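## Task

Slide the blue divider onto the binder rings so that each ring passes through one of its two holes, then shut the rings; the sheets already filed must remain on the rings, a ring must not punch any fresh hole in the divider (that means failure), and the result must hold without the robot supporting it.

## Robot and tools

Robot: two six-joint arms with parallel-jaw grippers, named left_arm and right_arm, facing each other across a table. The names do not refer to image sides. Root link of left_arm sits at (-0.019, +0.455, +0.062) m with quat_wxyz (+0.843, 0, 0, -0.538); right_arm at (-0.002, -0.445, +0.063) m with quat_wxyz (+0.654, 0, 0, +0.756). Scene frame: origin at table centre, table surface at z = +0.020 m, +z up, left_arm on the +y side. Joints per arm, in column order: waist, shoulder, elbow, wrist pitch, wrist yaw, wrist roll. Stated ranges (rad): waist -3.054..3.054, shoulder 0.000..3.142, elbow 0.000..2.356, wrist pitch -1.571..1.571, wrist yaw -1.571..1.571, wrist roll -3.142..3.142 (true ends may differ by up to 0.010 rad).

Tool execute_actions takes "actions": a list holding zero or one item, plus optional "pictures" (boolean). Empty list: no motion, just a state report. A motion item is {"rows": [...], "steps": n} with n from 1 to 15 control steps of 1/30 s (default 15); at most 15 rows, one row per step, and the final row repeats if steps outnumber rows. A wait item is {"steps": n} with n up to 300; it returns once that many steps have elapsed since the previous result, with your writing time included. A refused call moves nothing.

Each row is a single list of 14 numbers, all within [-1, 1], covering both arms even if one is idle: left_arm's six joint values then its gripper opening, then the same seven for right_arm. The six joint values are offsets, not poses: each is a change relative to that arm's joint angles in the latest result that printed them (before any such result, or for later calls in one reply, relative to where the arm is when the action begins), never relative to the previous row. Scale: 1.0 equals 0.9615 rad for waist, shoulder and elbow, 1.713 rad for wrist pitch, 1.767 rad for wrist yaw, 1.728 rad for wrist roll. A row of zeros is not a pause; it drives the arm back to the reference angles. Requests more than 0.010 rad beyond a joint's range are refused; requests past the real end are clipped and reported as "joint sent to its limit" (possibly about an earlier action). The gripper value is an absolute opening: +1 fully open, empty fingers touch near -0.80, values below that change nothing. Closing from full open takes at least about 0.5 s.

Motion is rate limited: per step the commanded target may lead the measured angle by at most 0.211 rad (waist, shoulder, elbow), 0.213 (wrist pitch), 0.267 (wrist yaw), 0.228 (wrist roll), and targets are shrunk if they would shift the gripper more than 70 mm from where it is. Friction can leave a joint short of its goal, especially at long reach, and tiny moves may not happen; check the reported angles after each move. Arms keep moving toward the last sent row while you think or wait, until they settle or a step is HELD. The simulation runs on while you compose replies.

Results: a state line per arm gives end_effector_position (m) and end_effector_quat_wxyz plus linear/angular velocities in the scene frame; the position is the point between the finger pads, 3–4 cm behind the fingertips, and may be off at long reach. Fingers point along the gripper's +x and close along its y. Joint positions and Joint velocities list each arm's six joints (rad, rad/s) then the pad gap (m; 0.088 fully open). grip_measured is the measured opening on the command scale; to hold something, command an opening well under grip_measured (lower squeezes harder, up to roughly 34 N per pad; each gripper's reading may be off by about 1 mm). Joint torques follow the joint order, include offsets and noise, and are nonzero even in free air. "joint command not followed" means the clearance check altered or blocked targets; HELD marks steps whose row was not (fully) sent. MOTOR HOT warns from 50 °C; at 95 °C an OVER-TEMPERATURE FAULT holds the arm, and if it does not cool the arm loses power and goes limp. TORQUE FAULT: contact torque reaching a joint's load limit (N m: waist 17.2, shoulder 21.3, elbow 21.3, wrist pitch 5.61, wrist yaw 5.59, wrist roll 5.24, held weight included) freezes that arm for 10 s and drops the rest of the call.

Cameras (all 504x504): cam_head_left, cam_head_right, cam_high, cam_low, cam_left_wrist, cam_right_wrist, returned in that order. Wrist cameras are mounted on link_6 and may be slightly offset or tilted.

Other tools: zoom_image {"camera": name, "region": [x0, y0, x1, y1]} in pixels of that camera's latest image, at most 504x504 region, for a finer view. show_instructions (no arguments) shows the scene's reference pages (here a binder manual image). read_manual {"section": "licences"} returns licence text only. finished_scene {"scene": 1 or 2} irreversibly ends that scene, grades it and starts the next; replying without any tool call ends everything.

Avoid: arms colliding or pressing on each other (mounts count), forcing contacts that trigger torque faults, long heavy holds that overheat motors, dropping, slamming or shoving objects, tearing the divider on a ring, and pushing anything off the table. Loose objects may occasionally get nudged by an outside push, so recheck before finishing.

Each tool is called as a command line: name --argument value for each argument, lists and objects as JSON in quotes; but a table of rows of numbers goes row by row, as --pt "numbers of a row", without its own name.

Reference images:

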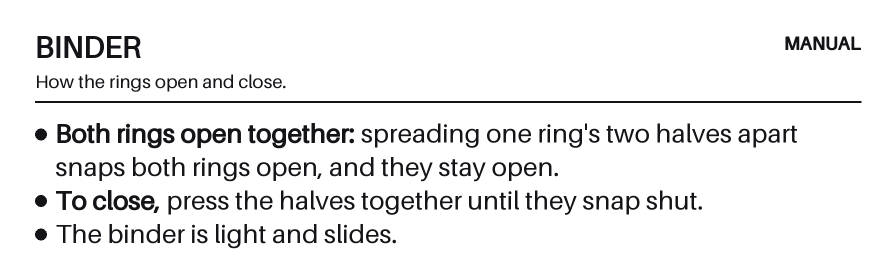

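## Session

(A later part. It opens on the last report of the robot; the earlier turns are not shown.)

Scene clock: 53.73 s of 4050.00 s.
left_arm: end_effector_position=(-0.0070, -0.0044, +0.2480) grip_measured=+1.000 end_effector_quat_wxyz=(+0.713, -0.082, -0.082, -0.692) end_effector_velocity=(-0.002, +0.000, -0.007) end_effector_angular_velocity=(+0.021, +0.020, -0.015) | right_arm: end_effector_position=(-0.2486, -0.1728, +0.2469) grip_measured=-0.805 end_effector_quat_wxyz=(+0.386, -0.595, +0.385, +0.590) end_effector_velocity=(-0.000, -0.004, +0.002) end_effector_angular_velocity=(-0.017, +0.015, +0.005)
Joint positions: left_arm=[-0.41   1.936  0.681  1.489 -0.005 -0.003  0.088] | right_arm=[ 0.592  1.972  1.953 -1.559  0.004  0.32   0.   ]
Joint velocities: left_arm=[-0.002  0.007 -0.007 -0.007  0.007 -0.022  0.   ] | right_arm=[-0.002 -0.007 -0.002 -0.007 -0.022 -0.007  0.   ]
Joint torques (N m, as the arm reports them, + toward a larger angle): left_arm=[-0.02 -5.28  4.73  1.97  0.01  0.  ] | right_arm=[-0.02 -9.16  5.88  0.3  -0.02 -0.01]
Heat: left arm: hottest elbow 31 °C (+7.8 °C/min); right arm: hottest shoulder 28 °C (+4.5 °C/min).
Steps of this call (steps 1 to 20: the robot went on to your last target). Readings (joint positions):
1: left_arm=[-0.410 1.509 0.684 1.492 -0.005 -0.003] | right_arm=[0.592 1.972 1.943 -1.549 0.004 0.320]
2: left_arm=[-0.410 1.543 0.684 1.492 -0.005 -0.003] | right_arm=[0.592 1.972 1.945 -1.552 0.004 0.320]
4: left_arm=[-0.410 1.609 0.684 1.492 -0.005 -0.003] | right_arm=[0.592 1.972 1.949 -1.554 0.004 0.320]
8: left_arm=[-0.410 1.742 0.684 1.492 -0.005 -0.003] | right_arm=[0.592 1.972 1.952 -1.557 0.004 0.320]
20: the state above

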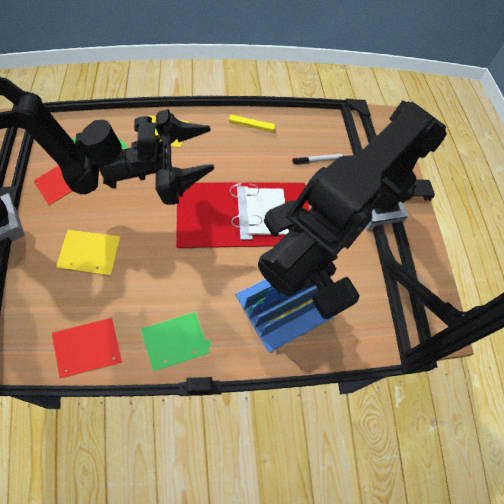

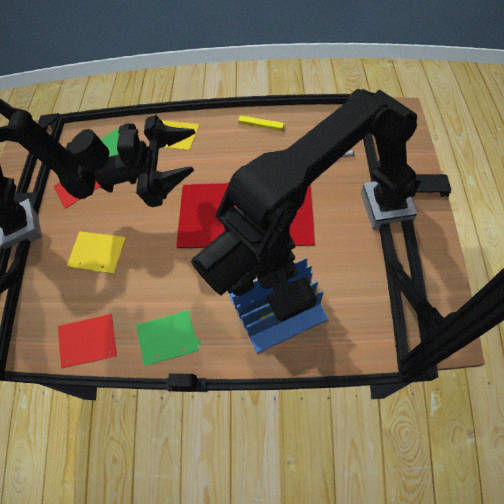

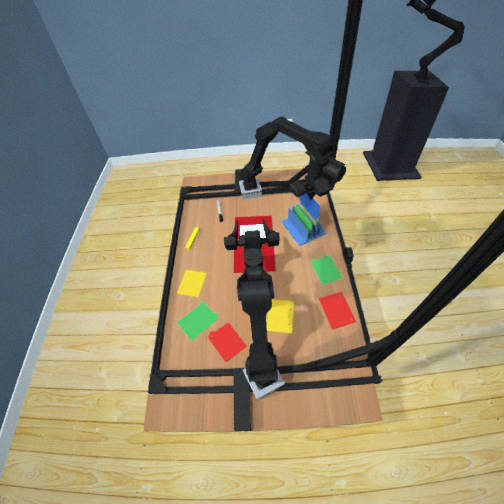

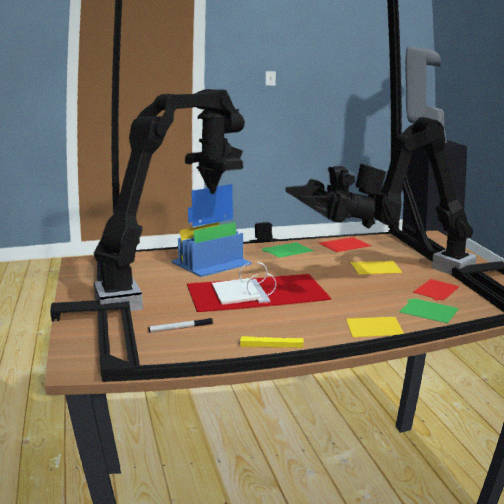

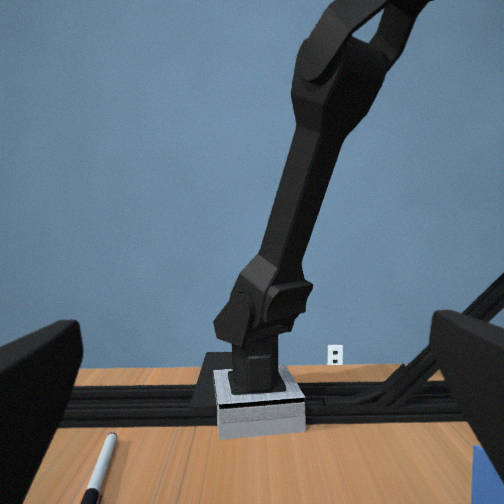

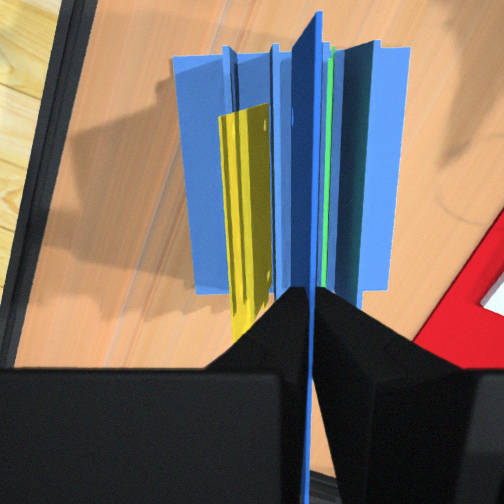

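execute_actions --actions '[{"rows":[[0,0.34,0,0.02,0,0,1,0,-0.05,0,0,0,0,-1],[0,0.34,0,0.02,0,0,1,0,-0.05,0,0,0,0,-1],[0,0.34,0,0.02,0,0,1,0,-0.05,0,0,0,0,-1],[0,0.34,0,0.02,0,0,1,0,-0.05,0,0,0,0,-1],[0,0.34,0,0.02,0,0,1,0,-0.05,0,0,0,0,-1],[0,0.34,0,0.02,0,0,1,-0.75,-0.18,-0.15,0,0,0,-1],[0,0.34,0,0.02,0,0,1,-0.75,-0.18,-0.15,0,0,0,-1],[0,0.34,0,0.02,0,0,1,-0.75,-0.18,-0.15,0,0,0,-1],[0,0.34,0,0.02,0,0,1,-0.75,-0.18,-0.15,0,0,0,-1],[0,0.34,0,0.02,0,0,1,-0.75,-0.18,-0.15,0,0,0.737,-1],[0,0.34,0,0.02,0,0,1,-0.75,-0.18,-0.15,0,0,0.737,-1],[0,0.34,0,0.02,0,0,1,-0.75,-0.18,-0.15,0,0,0.737,-1],[0,0.34,0,0.02,0,0,1,-0.75,-0.18,-0.15,0,0,0.737,-1],[0,0.34,0,0.02,0,0,1,-0.75,-0.18,-0.15,0,0,0.737,-1],[0,0.34,0,0.02,0,0,1,-0.75,-0.18,-0.348,0.099,0,0.737,-1]]}]' --pictures false

execute_actions --actions '[{"steps":40}]'

zoom_image --camera "cam_low" --region '[200, 190, 320, 310]'

Scene clock: 58.43 s of 4050.00 s.
left_arm: end_effector_position=(-0.0069, -0.0099, +0.1205) grip_measured=+1.000 end_effector_quat_wxyz=(+0.717, +0.012, +0.014, -0.696) end_effector_velocity=(-0.000, +0.001, -0.000) end_effector_angular_velocity=(-0.003, +0.022, +0.006) | right_arm: end_effector_position=(-0.1201, -0.1302, +0.2638) grip_measured=-0.805 end_effector_quat_wxyz=(+0.557, -0.429, +0.552, +0.448) end_effector_velocity=(+0.372, +0.258, -0.162) end_effector_angular_velocity=(+0.589, +0.201, -2.477)
Joint positions: left_arm=[-0.41   2.24   0.683  1.521 -0.005 -0.003  0.088] | right_arm=[ 0.214  1.822  1.821 -1.542 -0.     0.591  0.   ]
Joint velocities: left_arm=[-0.002  0.002 -0.002  0.007 -0.007 -0.022  0.   ] | right_arm=[-1.282 -0.271 -1.018  1.37   0.051  1.194  0.   ]
Joint torques (N m, as the arm reports them, + toward a larger angle): left_arm=[-0.01 -6.02  3.43  2.1  -0.01  0.01] | right_arm=[ 1.2  -7.49  1.33  0.58  0.07  0.11]
Heat: left arm: hottest elbow 30 °C (+6.2 °C/min); right arm: hottest shoulder 29 °C (+5.1 °C/min).
Steps of this call (steps 1 to 30: the robot went on to your last target; steps 31 to 126: nothing new was sent; steps 127 to 141: all 15 steps of this action). Readings (joint positions):
127: left_arm=[-0.410 1.955 0.681 1.496 -0.005 -0.003] | right_arm=[0.592 1.970 1.954 -1.559 0.004 0.320]
128: left_arm=[-0.410 1.979 0.684 1.516 -0.005 -0.003] | right_arm=[0.592 1.967 1.954 -1.559 0.004 0.320]
130: left_arm=[-0.410 2.040 0.687 1.515 -0.005 -0.003] | right_arm=[0.592 1.959 1.954 -1.559 0.004 0.320]
134: left_arm=[-0.410 2.179 0.687 1.514 -0.005 -0.003] | right_arm=[0.532 1.899 1.900 -1.558 -0.004 0.320]
141: the state above

Scene clock: 59.77 s of 4050.00 s.
left_arm: end_effector_position=(-0.0069, -0.0096, +0.1175) grip_measured=+1.000 end_effector_quat_wxyz=(+0.717, +0.014, +0.016, -0.696) end_effector_velocity=(+0.000, +0.001, -0.001) end_effector_angular_velocity=(+0.007, +0.008, -0.005) | right_arm: end_effector_position=(-0.0078, -0.1116, +0.2198) grip_measured=-0.805 end_effector_quat_wxyz=(+0.708, -0.000, +0.706, -0.001) end_effector_velocity=(-0.004, -0.007, -0.002) end_effector_angular_velocity=(-0.032, +0.021, +0.010)
Joint positions: left_arm=[-0.41   2.247  0.683  1.521 -0.005 -0.003  0.088] | right_arm=[-0.126  1.809  1.629 -1.391  0.003  1.591  0.   ]
Joint velocities: left_arm=[ 0.002 -0.002 -0.002 -0.007  0.007 -0.007  0.   ] | right_arm=[ 0.002 -0.002 -0.012 -0.022 -0.022 -0.007  0.   ]
Joint torques (N m, as the arm reports them, + toward a larger angle): left_arm=[ 0.02 -6.03  3.38  2.12 -0.01  0.01] | right_arm=[-0.4  -8.98  3.53  0.64  0.06  0.1 ]
Heat: left arm: hottest elbow 30 °C (+6.0 °C/min); right arm: hottest shoulder 29 °C (+5.0 °C/min).
Steps of this call (steps 1 to 40: the robot went on to your last target). Readings (joint positions):
1: left_arm=[-0.410 2.240 0.683 1.521 -0.005 -0.003] | right_arm=[0.173 1.813 1.787 -1.505 0.001 0.632]
2: left_arm=[-0.410 2.240 0.683 1.521 -0.005 -0.003] | right_arm=[0.134 1.808 1.758 -1.484 0.001 0.675]
4: left_arm=[-0.410 2.243 0.683 1.521 -0.005 -0.003] | right_arm=[0.055 1.808 1.704 -1.448 0.001 0.765]
8: left_arm=[-0.410 2.246 0.683 1.521 -0.005 -0.003] | right_arm=[-0.083 1.809 1.647 -1.412 0.003 0.964]
40: the state above

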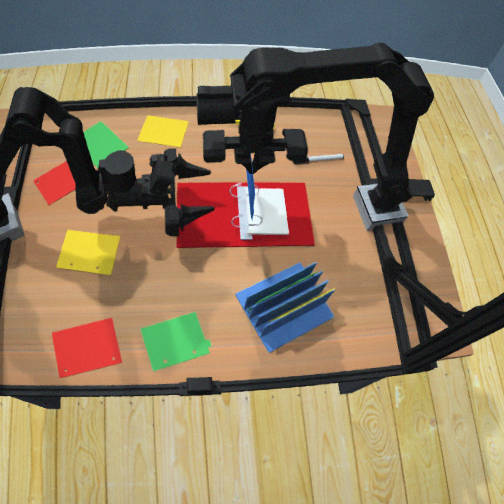

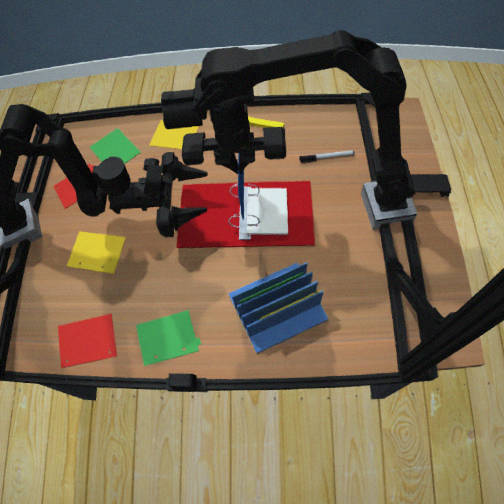

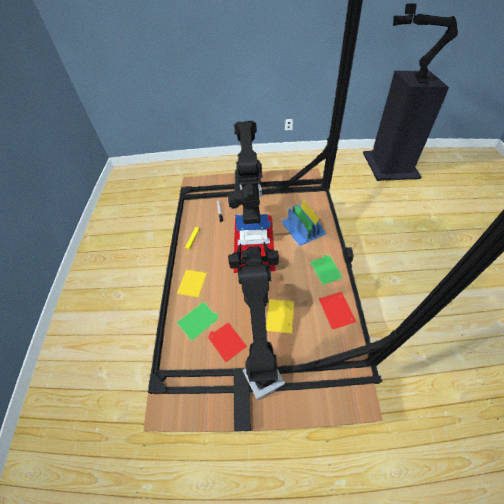

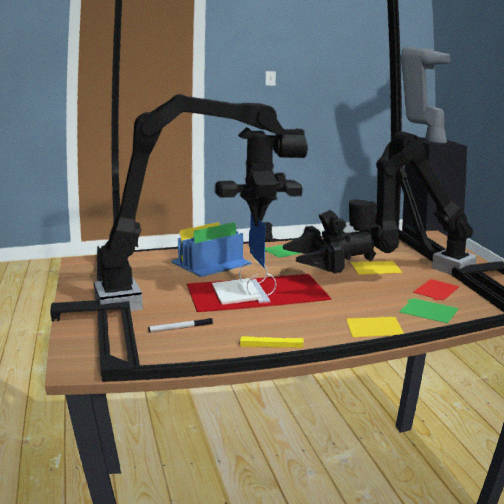

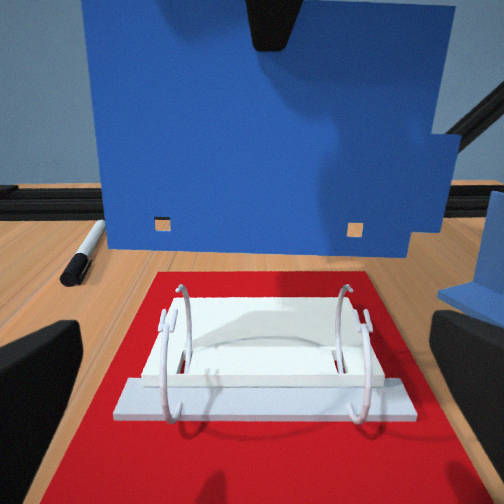

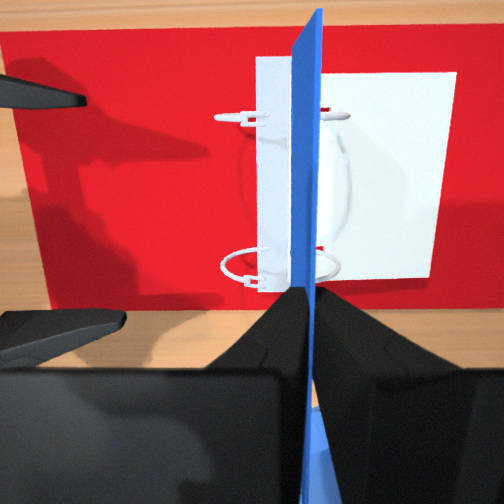

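Region (200, 190, 320, 310) of cam_low's 504x504 image, scaled by 4.200, with more detail than that image has.

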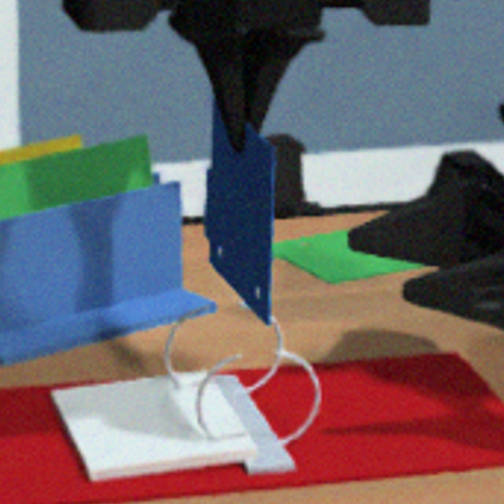

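execute_actions --actions '[{"rows":[[0,0,0,0,0,0,1,-0.019,0,-0.03,0.02,-0.017,-0.009,-1],[0,0,0,0,0,0,1,-0.019,0,-0.03,0.02,-0.017,-0.009,-1],[0,0,0,0,0,0,1,-0.019,0,-0.06,0.036,-0.017,-0.009,-1],[0,0,0,0,0,0,1,-0.019,0,-0.06,0.036,-0.017,-0.009,-1],[0,0,0,0,0,0,1,-0.019,0,-0.09,0.052,-0.017,-0.009,-1],[0,0,0,0,0,0,1,-0.019,0,-0.09,0.052,-0.017,-0.009,-1],[0,0,0,0,0,0,1,-0.019,0,-0.126,0.07,-0.017,-0.009,-1]]}]' --pictures false

execute_actions --actions '[{"steps":15}]'

zoom_image --camera "cam_low" --region '[225, 240, 295, 310]'

zoom_image --camera "cam_left_wrist" --region '[140, 250, 390, 350]'

Scene clock: 64.30 s of 4050.00 s.
left_arm: end_effector_position=(-0.0069, -0.0095, +0.1172) grip_measured=+1.000 end_effector_quat_wxyz=(+0.717, +0.014, +0.016, -0.696) end_effector_velocity=(+0.000, +0.001, -0.001) end_effector_angular_velocity=(+0.007, +0.008, -0.005) | right_arm: end_effector_position=(-0.0065, -0.1100, +0.1932) grip_measured=-0.805 end_effector_quat_wxyz=(+0.700, +0.003, +0.714, +0.001) end_effector_velocity=(+0.001, +0.004, -0.009) end_effector_angular_velocity=(+0.017, +0.007, +0.000)
Joint positions: left_arm=[-0.41   2.247  0.683  1.522 -0.005 -0.003  0.088] | right_arm=[-0.141  1.809  1.523 -1.279 -0.021  1.578  0.   ]
Joint velocities: left_arm=[ 0.002 -0.002 -0.002 -0.007  0.007 -0.007  0.   ] | right_arm=[-0.007  0.002 -0.032  0.051 -0.007 -0.007  0.   ]
Joint torques (N m, as the arm reports them, + toward a larger angle): left_arm=[-0.04 -7.8   3.65  2.01  0.    0.01] | right_arm=[-0.44 -7.59  3.37  0.55 -0.15 -0.07]
Heat: left arm: hottest elbow 30 °C (+5.1 °C/min); right arm: hottest shoulder 30 °C (+6.1 °C/min).
Steps of this call (steps 1 to 15: the robot went on to your last target; steps 16 to 121: nothing new was sent; steps 122 to 136: all 15 steps of this action). Readings (joint positions):
122: left_arm=[-0.410 2.247 0.683 1.521 -0.005 -0.003] | right_arm=[-0.127 1.809 1.626 -1.388 0.002 1.591]
123: left_arm=[-0.410 2.247 0.683 1.521 -0.005 -0.003] | right_arm=[-0.129 1.809 1.623 -1.380 -0.002 1.589]
125: left_arm=[-0.410 2.247 0.683 1.521 -0.005 -0.003] | right_arm=[-0.135 1.809 1.609 -1.359 -0.010 1.584]
129: left_arm=[-0.410 2.247 0.683 1.522 -0.005 -0.003] | right_arm=[-0.140 1.809 1.560 -1.312 -0.017 1.580]
136: the state above

Scene clock: 64.80 s of 4050.00 s.
left_arm: end_effector_position=(-0.0069, -0.0095, +0.1172) grip_measured=+1.000 end_effector_quat_wxyz=(+0.717, +0.014, +0.016, -0.696) end_effector_velocity=(+0.002, +0.001, -0.001) end_effector_angular_velocity=(+0.008, -0.008, +0.019) | right_arm: end_effector_position=(-0.0065, -0.1101, +0.1919) grip_measured=-0.805 end_effector_quat_wxyz=(+0.700, +0.003, +0.715, +0.001) end_effector_velocity=(-0.000, -0.002, +0.000) end_effector_angular_velocity=(-0.007, +0.007, +0.005)
Joint positions: left_arm=[-0.41   2.247  0.683  1.522 -0.005 -0.003  0.088] | right_arm=[-0.141  1.809  1.517 -1.274 -0.021  1.577  0.   ]
Joint velocities: left_arm=[-0.002 -0.002 -0.002 -0.007 -0.022  0.007  0.   ] | right_arm=[-0.002 -0.002 -0.002 -0.007 -0.007 -0.007  0.   ]
Joint torques (N m, as the arm reports them, + toward a larger angle): left_arm=[-0.03 -7.8   3.67  2.01  0.    0.01] | right_arm=[-0.38 -7.52  3.56  0.63 -0.16 -0.08]
Heat: left arm: hottest elbow 30 °C (+5.0 °C/min); right arm: hottest shoulder 30 °C (+6.0 °C/min).
Steps of this call (steps 1 to 15: the robot went on to your last target). Readings (joint positions):
1: left_arm=[-0.410 2.247 0.683 1.522 -0.005 -0.003] | right_arm=[-0.141 1.809 1.522 -1.278 -0.021 1.578]
2: left_arm=[-0.410 2.247 0.683 1.522 -0.005 -0.003] | right_arm=[-0.141 1.809 1.521 -1.277 -0.021 1.578]
4: left_arm=[-0.410 2.247 0.683 1.522 -0.005 -0.003] | right_arm=[-0.141 1.809 1.519 -1.275 -0.021 1.577]
8: left_arm=[-0.410 2.247 0.683 1.522 -0.005 -0.003] | right_arm=[-0.141 1.809 1.518 -1.274 -0.021 1.577]
15: the state above
All arms were judged still, so your last target was given up. Only a new action makes them travel on or press farther. Fingers that are still opening or closing keep moving.

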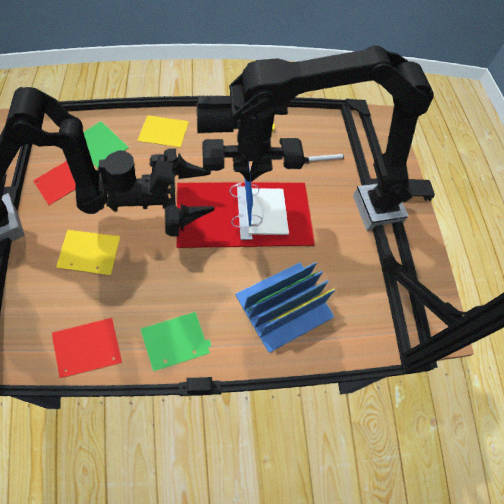

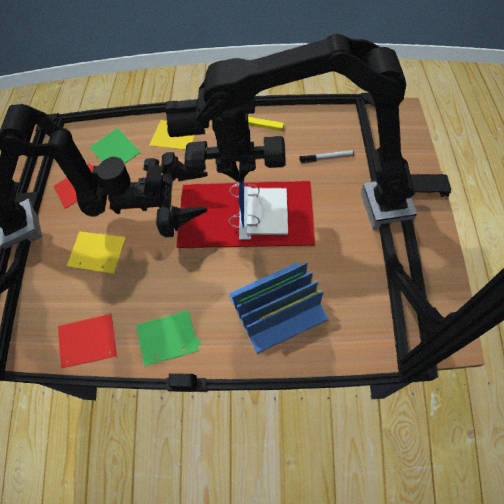

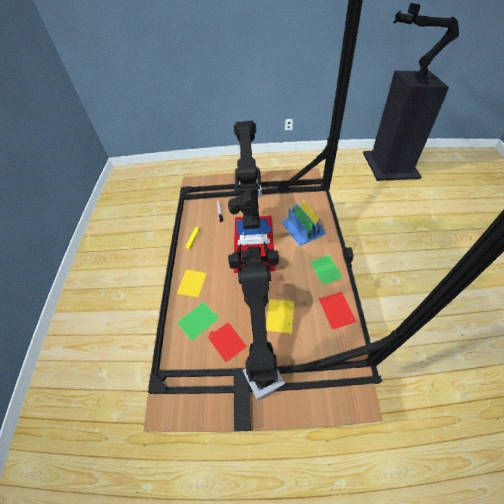

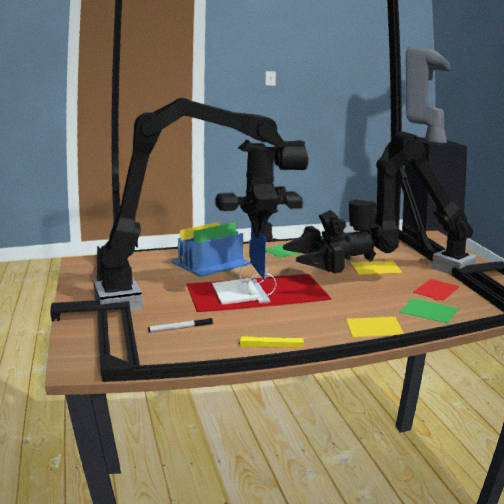

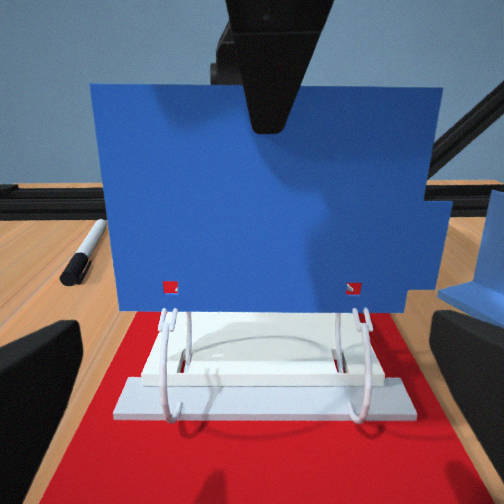

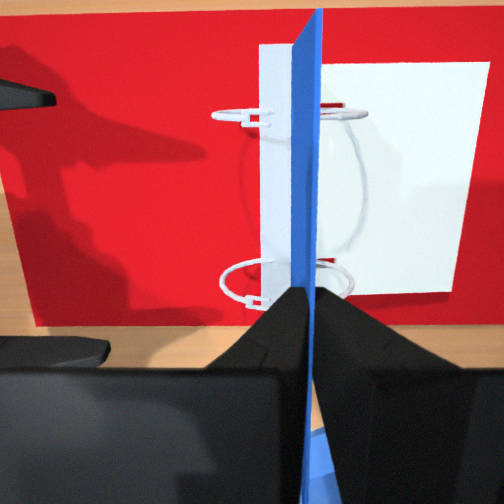

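Region (225, 240, 295, 310) of cam_low's 504x504 image, scaled by 7.200, with more detail than that image has.

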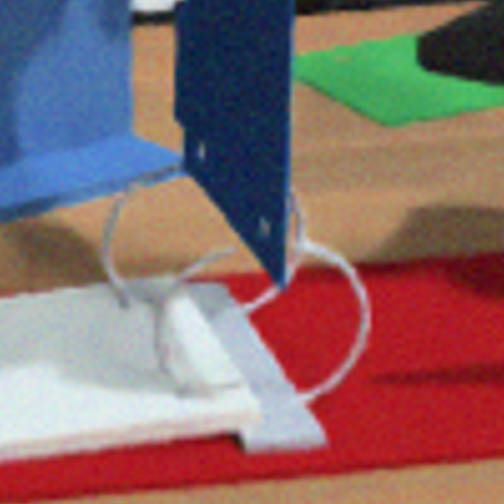

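Region (140, 250, 390, 350) of cam_left_wrist's 504x504 image, scaled by 2.016, with more detail than that image has; it fills the top 202 rows of this view, and the rest is white.

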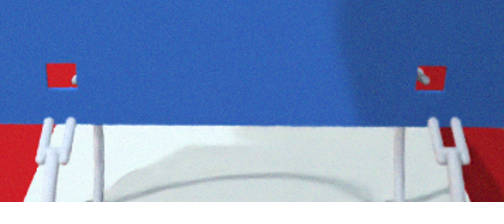

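execute_actions --actions '[{"rows":[[0,0,0,0,0,0,1,0,0,-0.03,0.005,-0.0055,0,-1]]}]' --pictures false

execute_actions --actions '[{"steps":10}]'

zoom_image --camera "cam_left_wrist" --region '[140, 250, 390, 350]'

Scene clock: 67.20 s of 4050.00 s.
left_arm: end_effector_position=(-0.0069, -0.0096, +0.1174) grip_measured=+1.000 end_effector_quat_wxyz=(+0.717, +0.014, +0.016, -0.696) end_effector_velocity=(-0.002, +0.000, +0.001) end_effector_angular_velocity=(+0.003, -0.007, -0.010) | right_arm: end_effector_position=(-0.0071, -0.1131, +0.1872) grip_measured=-0.805 end_effector_quat_wxyz=(+0.698, -0.002, +0.716, -0.003) end_effector_velocity=(-0.000, -0.002, +0.000) end_effector_angular_velocity=(-0.007, +0.007, +0.005)
Joint positions: left_arm=[-0.41   2.247  0.683  1.522 -0.005 -0.003  0.088] | right_arm=[-0.141  1.809  1.499 -1.267 -0.025  1.577  0.   ]
Joint velocities: left_arm=[-0.002 -0.007 -0.002 -0.007  0.007  0.007  0.   ] | right_arm=[-0.002 -0.002 -0.002 -0.007 -0.007 -0.007  0.   ]
Joint torques (N m, as the arm reports them, + toward a larger angle): left_arm=[ 0.01 -7.71  3.6   2.02  0.    0.02] | right_arm=[ 0.06 -7.58  3.43  0.62 -0.17  0.02]
Heat: left arm: hottest elbow 30 °C (+4.1 °C/min); right arm: hottest shoulder 30 °C (+6.1 °C/min).
Steps of this call (steps 1 to 57: nothing new was sent; steps 58 to 72: all 15 steps of this action). Readings (joint positions):
58: left_arm=[-0.410 2.247 0.683 1.522 -0.005 -0.003] | right_arm=[-0.141 1.809 1.516 -1.272 -0.021 1.577]
59: left_arm=[-0.410 2.247 0.683 1.522 -0.005 -0.003] | right_arm=[-0.141 1.809 1.513 -1.270 -0.022 1.577]
61: left_arm=[-0.410 2.247 0.683 1.522 -0.005 -0.003] | right_arm=[-0.141 1.809 1.507 -1.270 -0.024 1.577]
65: left_arm=[-0.410 2.247 0.683 1.522 -0.005 -0.003] | right_arm=[-0.141 1.809 1.500 -1.268 -0.025 1.577]
72: the state above

Scene clock: 67.53 s of 4050.00 s.
left_arm: end_effector_position=(-0.0069, -0.0096, +0.1174) grip_measured=+1.000 end_effector_quat_wxyz=(+0.717, +0.014, +0.016, -0.696) end_effector_velocity=(-0.000, +0.001, -0.007) end_effector_angular_velocity=(+0.027, -0.007, +0.005) | right_arm: end_effector_position=(-0.0071, -0.1131, +0.1872) grip_measured=-0.805 end_effector_quat_wxyz=(+0.698, -0.002, +0.716, -0.003) end_effector_velocity=(-0.000, -0.005, +0.000) end_effector_angular_velocity=(-0.022, +0.007, +0.005)
Joint positions: left_arm=[-0.41   2.247  0.683  1.522 -0.005 -0.003  0.088] | right_arm=[-0.141  1.809  1.499 -1.267 -0.025  1.577  0.   ]
Joint velocities: left_arm=[-0.002  0.002 -0.002 -0.022 -0.007  0.007  0.   ] | right_arm=[-0.002 -0.002 -0.002 -0.022 -0.007 -0.007  0.   ]
Joint torques (N m, as the arm reports them, + toward a larger angle): left_arm=[-0.02 -7.71  3.66  2.02  0.    0.  ] | right_arm=[ 0.03 -7.62  3.49  0.62 -0.16  0.01]
Heat: left arm: hottest elbow 30 °C (+4.0 °C/min); right arm: hottest shoulder 30 °C (+6.0 °C/min).
Steps of this call (steps 1 to 10: the robot went on to your last target). Readings (joint positions):
1: left_arm=[-0.410 2.247 0.683 1.522 -0.005 -0.003] | right_arm=[-0.141 1.809 1.499 -1.267 -0.025 1.577]
2: left_arm=[-0.410 2.247 0.683 1.522 -0.005 -0.003] | right_arm=[-0.141 1.809 1.499 -1.267 -0.025 1.577]
4: left_arm=[-0.410 2.247 0.683 1.522 -0.005 -0.003] | right_arm=[-0.141 1.809 1.499 -1.267 -0.025 1.577]
8: left_arm=[-0.410 2.247 0.683 1.522 -0.005 -0.003] | right_arm=[-0.141 1.809 1.499 -1.267 -0.025 1.577]
10: the state above

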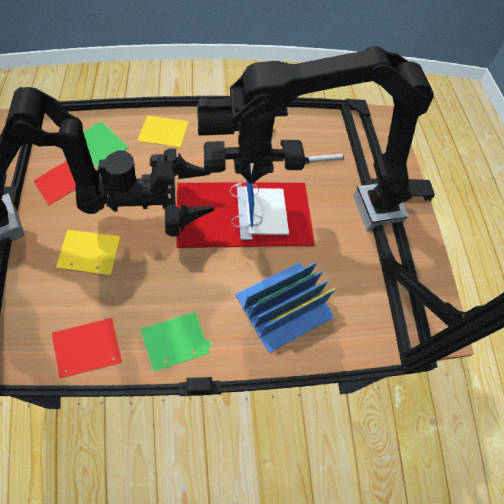

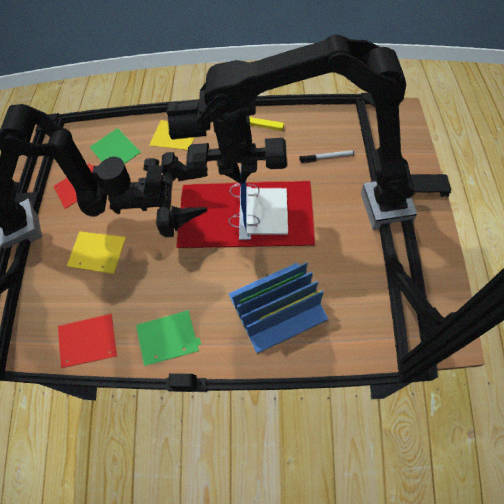

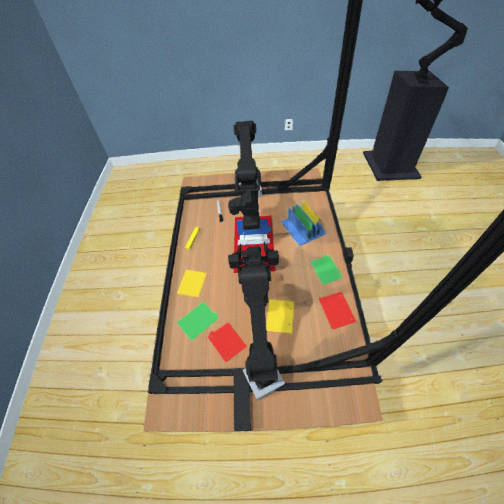

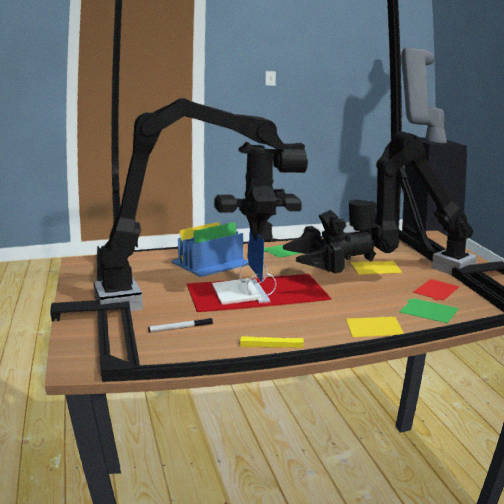

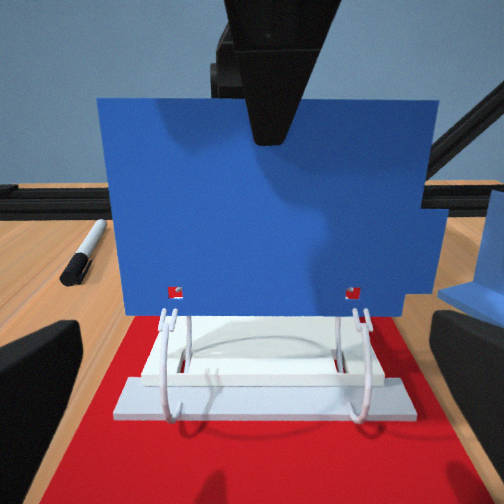

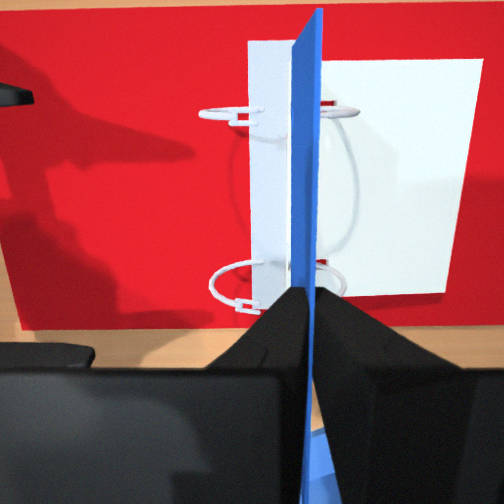

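Region (140, 250, 390, 350) of cam_left_wrist's 504x504 image, scaled by 2.016, with more detail than that image has; it fills the top 202 rows of this view, and the rest is white.

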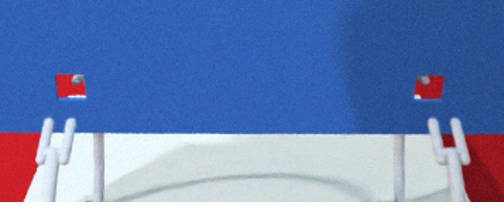

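Aligned; move ~6 mm toward the pins.

execute_actions --actions '[{"rows":[[0,0,0,0,0,0,1,0,0,0,-0.005,0,0,-1],[0,0,0,0,0,0,1,0,0,0,-0.005,0,0,-1],[0,0,0,0,0,0,1,0,0,0,-0.009,0,0,-1],[0,0,0,0,0,0,1,0,0,0,-0.009,0,0,-1],[0,0,0,0,0,0,1,0,0,0,-0.013,0,0,-1]]}]'

zoom_image --camera "cam_left_wrist" --region '[140, 250, 390, 350]'

Scene clock: 69.43 s of 4050.00 s.
left_arm: end_effector_position=(-0.0069, -0.0096, +0.1174) grip_measured=+1.000 end_effector_quat_wxyz=(+0.717, +0.014, +0.016, -0.696) end_effector_velocity=(+0.002, +0.001, -0.004) end_effector_angular_velocity=(+0.022, +0.008, +0.010) | right_arm: end_effector_position=(-0.0071, -0.1173, +0.1872) grip_measured=-0.805 end_effector_quat_wxyz=(+0.698, -0.008, +0.716, -0.010) end_effector_velocity=(+0.004, -0.001, +0.001) end_effector_angular_velocity=(-0.002, -0.007, +0.000)
Joint positions: left_arm=[-0.41   2.247  0.683  1.522 -0.005 -0.003  0.088] | right_arm=[-0.141  1.809  1.498 -1.286 -0.025  1.577  0.   ]
Joint velocities: left_arm=[ 0.002 -0.002 -0.002 -0.022 -0.007 -0.007  0.   ] | right_arm=[-0.007 -0.002  0.002 -0.007  0.007 -0.007  0.   ]
Joint torques (N m, as the arm reports them, + toward a larger angle): left_arm=[ 0.01 -7.72  3.63  2.02  0.01  0.01] | right_arm=[ 0.02 -7.56  4.5   0.18  0.01  0.  ]
Heat: left arm: hottest wrist pitch 30 °C (+4.0 °C/min); right arm: hottest shoulder 30 °C (+6.1 °C/min).
Steps of this call (steps 1 to 15: the robot went on to your last target; steps 16 to 42: nothing new was sent; steps 43 to 57: all 15 steps of this action). Readings (joint positions):
43: left_arm=[-0.410 2.247 0.683 1.522 -0.005 -0.003] | right_arm=[-0.141 1.809 1.498 -1.267 -0.025 1.577]
44: left_arm=[-0.410 2.247 0.683 1.522 -0.005 -0.003] | right_arm=[-0.141 1.809 1.498 -1.267 -0.025 1.577]
46: left_arm=[-0.410 2.247 0.683 1.522 -0.005 -0.003] | right_arm=[-0.141 1.809 1.498 -1.272 -0.025 1.577]
50: left_arm=[-0.410 2.247 0.683 1.522 -0.005 -0.003] | right_arm=[-0.141 1.809 1.498 -1.282 -0.025 1.577]
57: the state above

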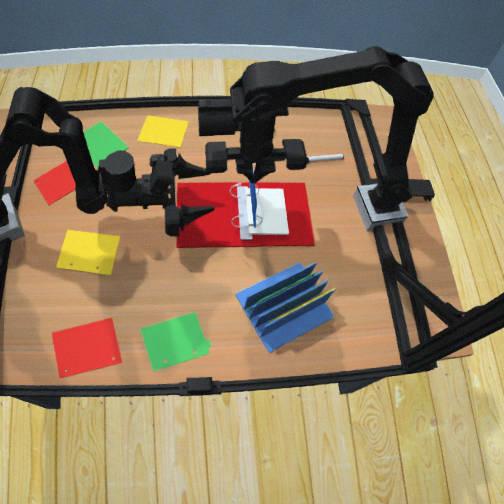

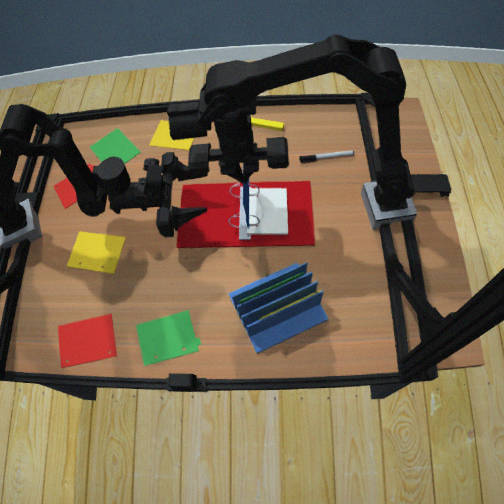

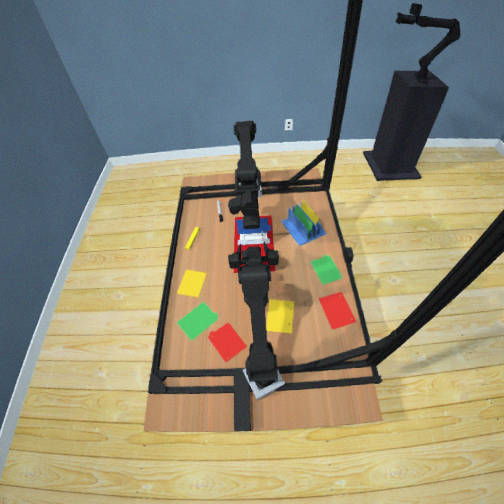

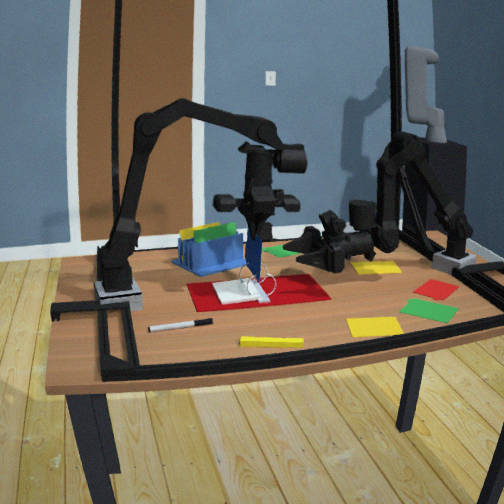

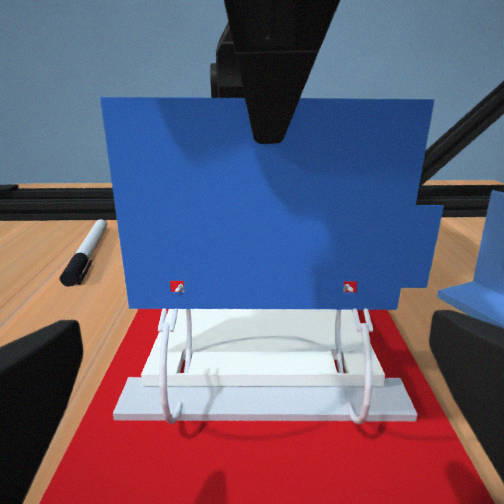

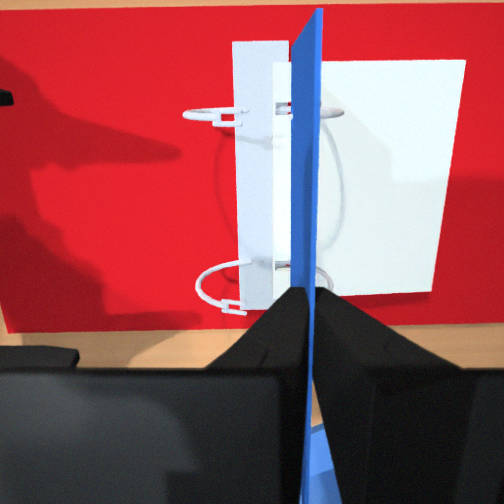

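Region (140, 250, 390, 350) of cam_left_wrist's 504x504 image, scaled by 2.016, with more detail than that image has; it fills the top 202 rows of this view, and the rest is white.

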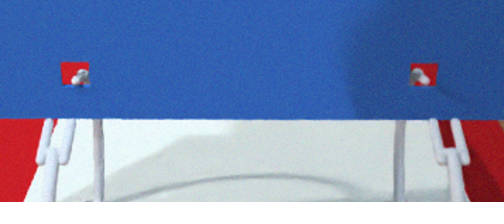

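execute_actions --actions '[{"rows":[[0,0,0,0,0,0,1,0,0,-0.03,-0.004,0,0,-1]]}]'

execute_actions --actions '[{"rows":[[0,0,0,0,0,0,1,0,0,0,0,0,0,-0.6],[0,0,0,0,0,0,1,0,0,0,0,0,0,-0.6],[0,0,0,0,0,0,1,0,0,0,-0.01,0,0,-0.6],[0,0,0,0,0,0,1,0,0,0,-0.02,0,0,-0.6],[0,0,0,0,0,0,1,0,0,-0.01,-0.03,0,0,-0.5],[0,0,0,0,0,0,1,0,0,-0.02,-0.04,0,0,-0.5],[0,0,0,0,0,0,1,0,0,-0.03,-0.05,0,0,-0.4],[0,0,0,0,0,0,1,0,0,-0.04,-0.06,0,0,-0.4],[0,0,0,0,0,0,1,0,0,-0.05,-0.07,0,0,-0.3]]}]'

Scene clock: 72.97 s of 4050.00 s.
left_arm: end_effector_position=(-0.0069, -0.0096, +0.1174) grip_measured=+1.000 end_effector_quat_wxyz=(+0.717, +0.014, +0.016, -0.696) end_effector_velocity=(-0.000, +0.000, +0.002) end_effector_angular_velocity=(-0.008, +0.007, +0.005) | right_arm: end_effector_position=(-0.0071, -0.1228, +0.1826) grip_measured=-0.805 end_effector_quat_wxyz=(+0.698, -0.017, +0.716, -0.019) end_effector_velocity=(+0.002, -0.002, +0.000) end_effector_angular_velocity=(-0.007, -0.008, -0.009)
Joint positions: left_arm=[-0.41   2.247  0.683  1.522 -0.005 -0.003  0.088] | right_arm=[-0.141  1.809  1.48  -1.291 -0.025  1.577  0.   ]
Joint velocities: left_arm=[-0.002 -0.002 -0.002  0.007 -0.007 -0.007  0.   ] | right_arm=[-0.002 -0.002 -0.002 -0.007  0.007  0.007  0.   ]
Joint torques (N m, as the arm reports them, + toward a larger angle): left_arm=[-0.01 -7.69  3.57  2.02  0.    0.  ] | right_arm=[ 0.02 -7.51  3.4   0.19  0.02  0.01]
Heat: left arm: hottest wrist pitch 31 °C (+4.0 °C/min); right arm: hottest shoulder 30 °C (+5.0 °C/min).
Steps of this call (steps 1 to 15: the robot went on to your last target; steps 16 to 91: nothing new was sent; steps 92 to 106: all 15 steps of this action). Readings (joint positions):
92: left_arm=[-0.410 2.247 0.683 1.522 -0.005 -0.003] | right_arm=[-0.141 1.809 1.497 -1.287 -0.025 1.577]
93: left_arm=[-0.410 2.247 0.683 1.522 -0.005 -0.003] | right_arm=[-0.141 1.809 1.496 -1.287 -0.025 1.577]
95: left_arm=[-0.410 2.247 0.683 1.522 -0.005 -0.003] | right_arm=[-0.141 1.809 1.490 -1.290 -0.025 1.577]
99: left_arm=[-0.410 2.247 0.683 1.522 -0.005 -0.003] | right_arm=[-0.141 1.809 1.482 -1.291 -0.025 1.577]
106: the state above

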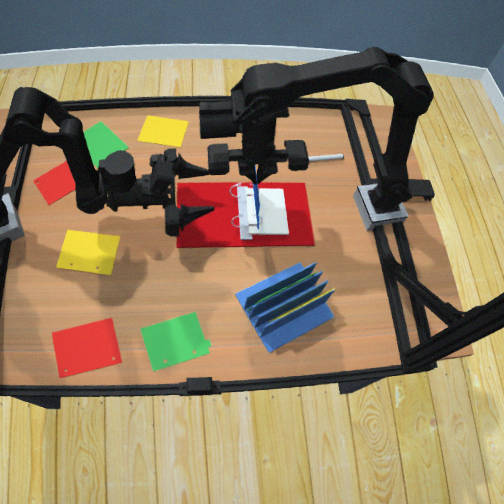

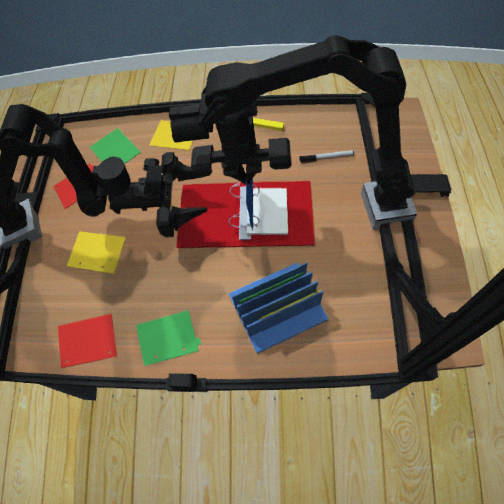

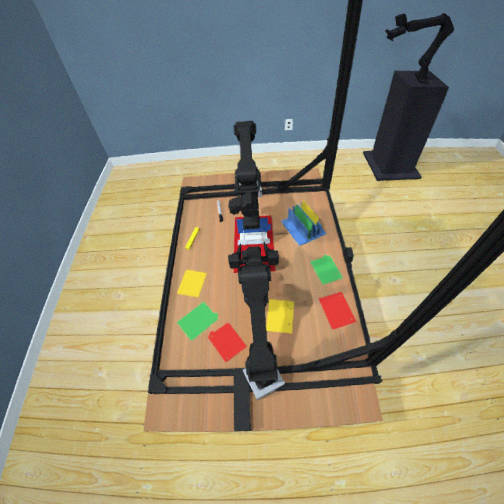

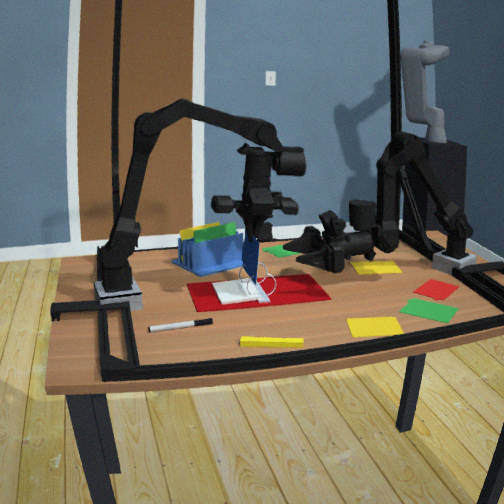

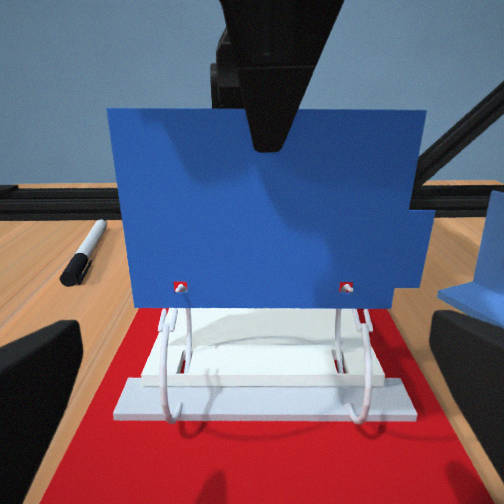

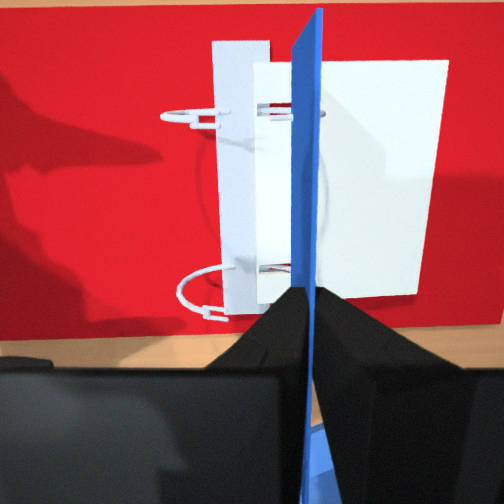

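Scene clock: 73.47 s of 4050.00 s.
left_arm: end_effector_position=(-0.0069, -0.0096, +0.1174) grip_measured=+1.000 end_effector_quat_wxyz=(+0.717, +0.014, +0.016, -0.696) end_effector_velocity=(-0.002, +0.001, -0.001) end_effector_angular_velocity=(+0.007, +0.008, -0.009) | right_arm: end_effector_position=(-0.0069, -0.1548, +0.1775) grip_measured=-0.339 end_effector_quat_wxyz=(+0.695, -0.067, +0.712, -0.070) end_effector_velocity=(-0.000, -0.021, +0.001) end_effector_angular_velocity=(-0.095, +0.011, +0.018)
Joint positions: left_arm=[-0.41   2.247  0.683  1.522 -0.005 -0.003  0.088] | right_arm=[-0.141  1.809  1.444 -1.399 -0.025  1.577  0.022]
Joint velocities: left_arm=[-0.002 -0.002 -0.002 -0.007  0.007 -0.007  0.   ] | right_arm=[-0.002 -0.002 -0.017 -0.081 -0.007 -0.022  0.015]
Joint torques (N m, as the arm reports them, + toward a larger angle): left_arm=[ 0.02 -7.74  3.64  2.02  0.    0.01] | right_arm=[ 0.06 -7.23  3.13 -0.03  0.02  0.01]
Heat: left arm: hottest wrist pitch 31 °C (+4.1 °C/min); right arm: hottest shoulder 30 °C (+5.1 °C/min).
Steps of this call (steps 1 to 15: all 15 steps of this action). Readings (joint positions):
1: left_arm=[-0.410 2.247 0.683 1.522 -0.005 -0.003] | right_arm=[-0.141 1.809 1.480 -1.291 -0.025 1.577]
2: left_arm=[-0.410 2.247 0.683 1.522 -0.005 -0.003] | right_arm=[-0.141 1.809 1.480 -1.291 -0.025 1.577]
4: left_arm=[-0.410 2.247 0.683 1.522 -0.005 -0.003] | right_arm=[-0.141 1.809 1.480 -1.296 -0.025 1.577]
8: left_arm=[-0.410 2.247 0.683 1.522 -0.005 -0.003] | right_arm=[-0.141 1.809 1.473 -1.342 -0.025 1.577]
15: the state above

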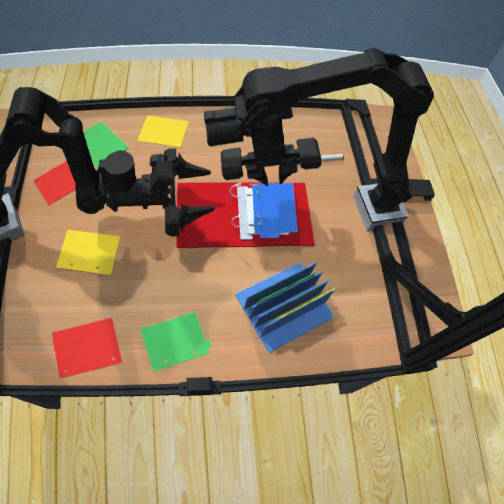

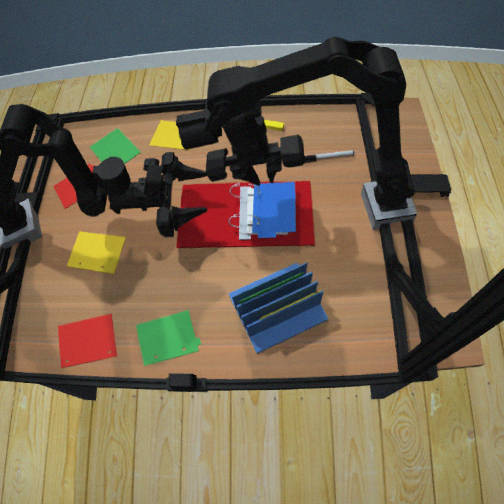

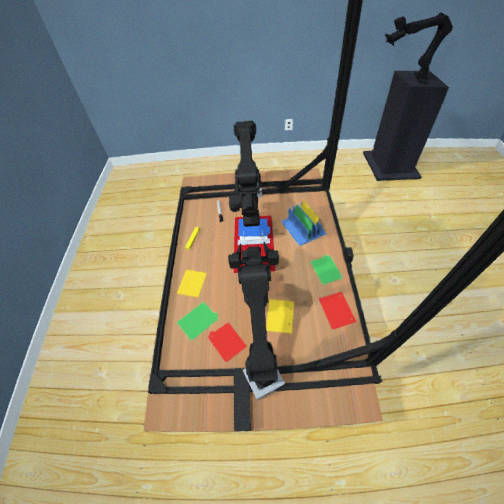

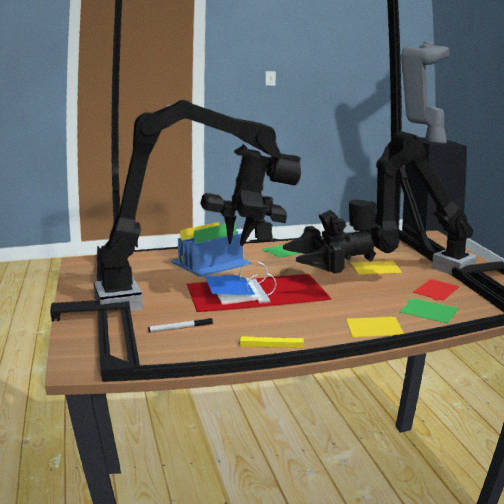

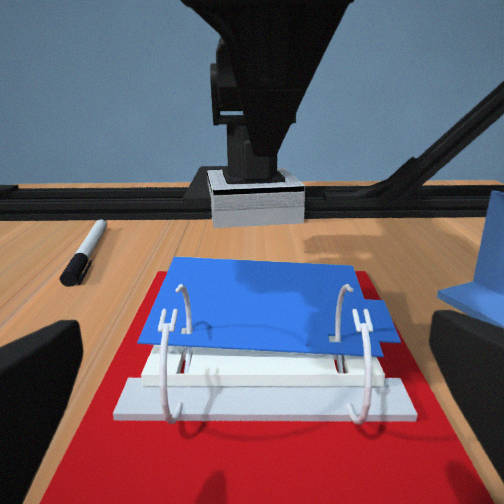

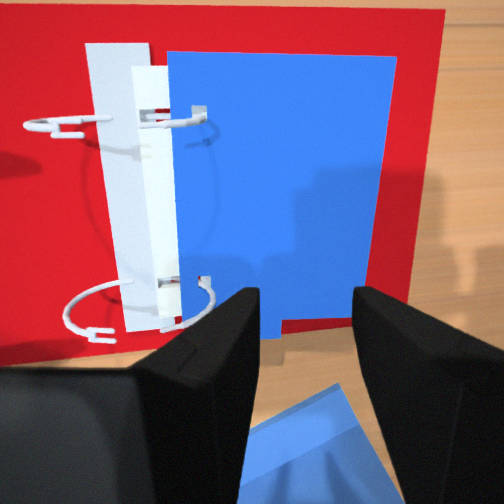

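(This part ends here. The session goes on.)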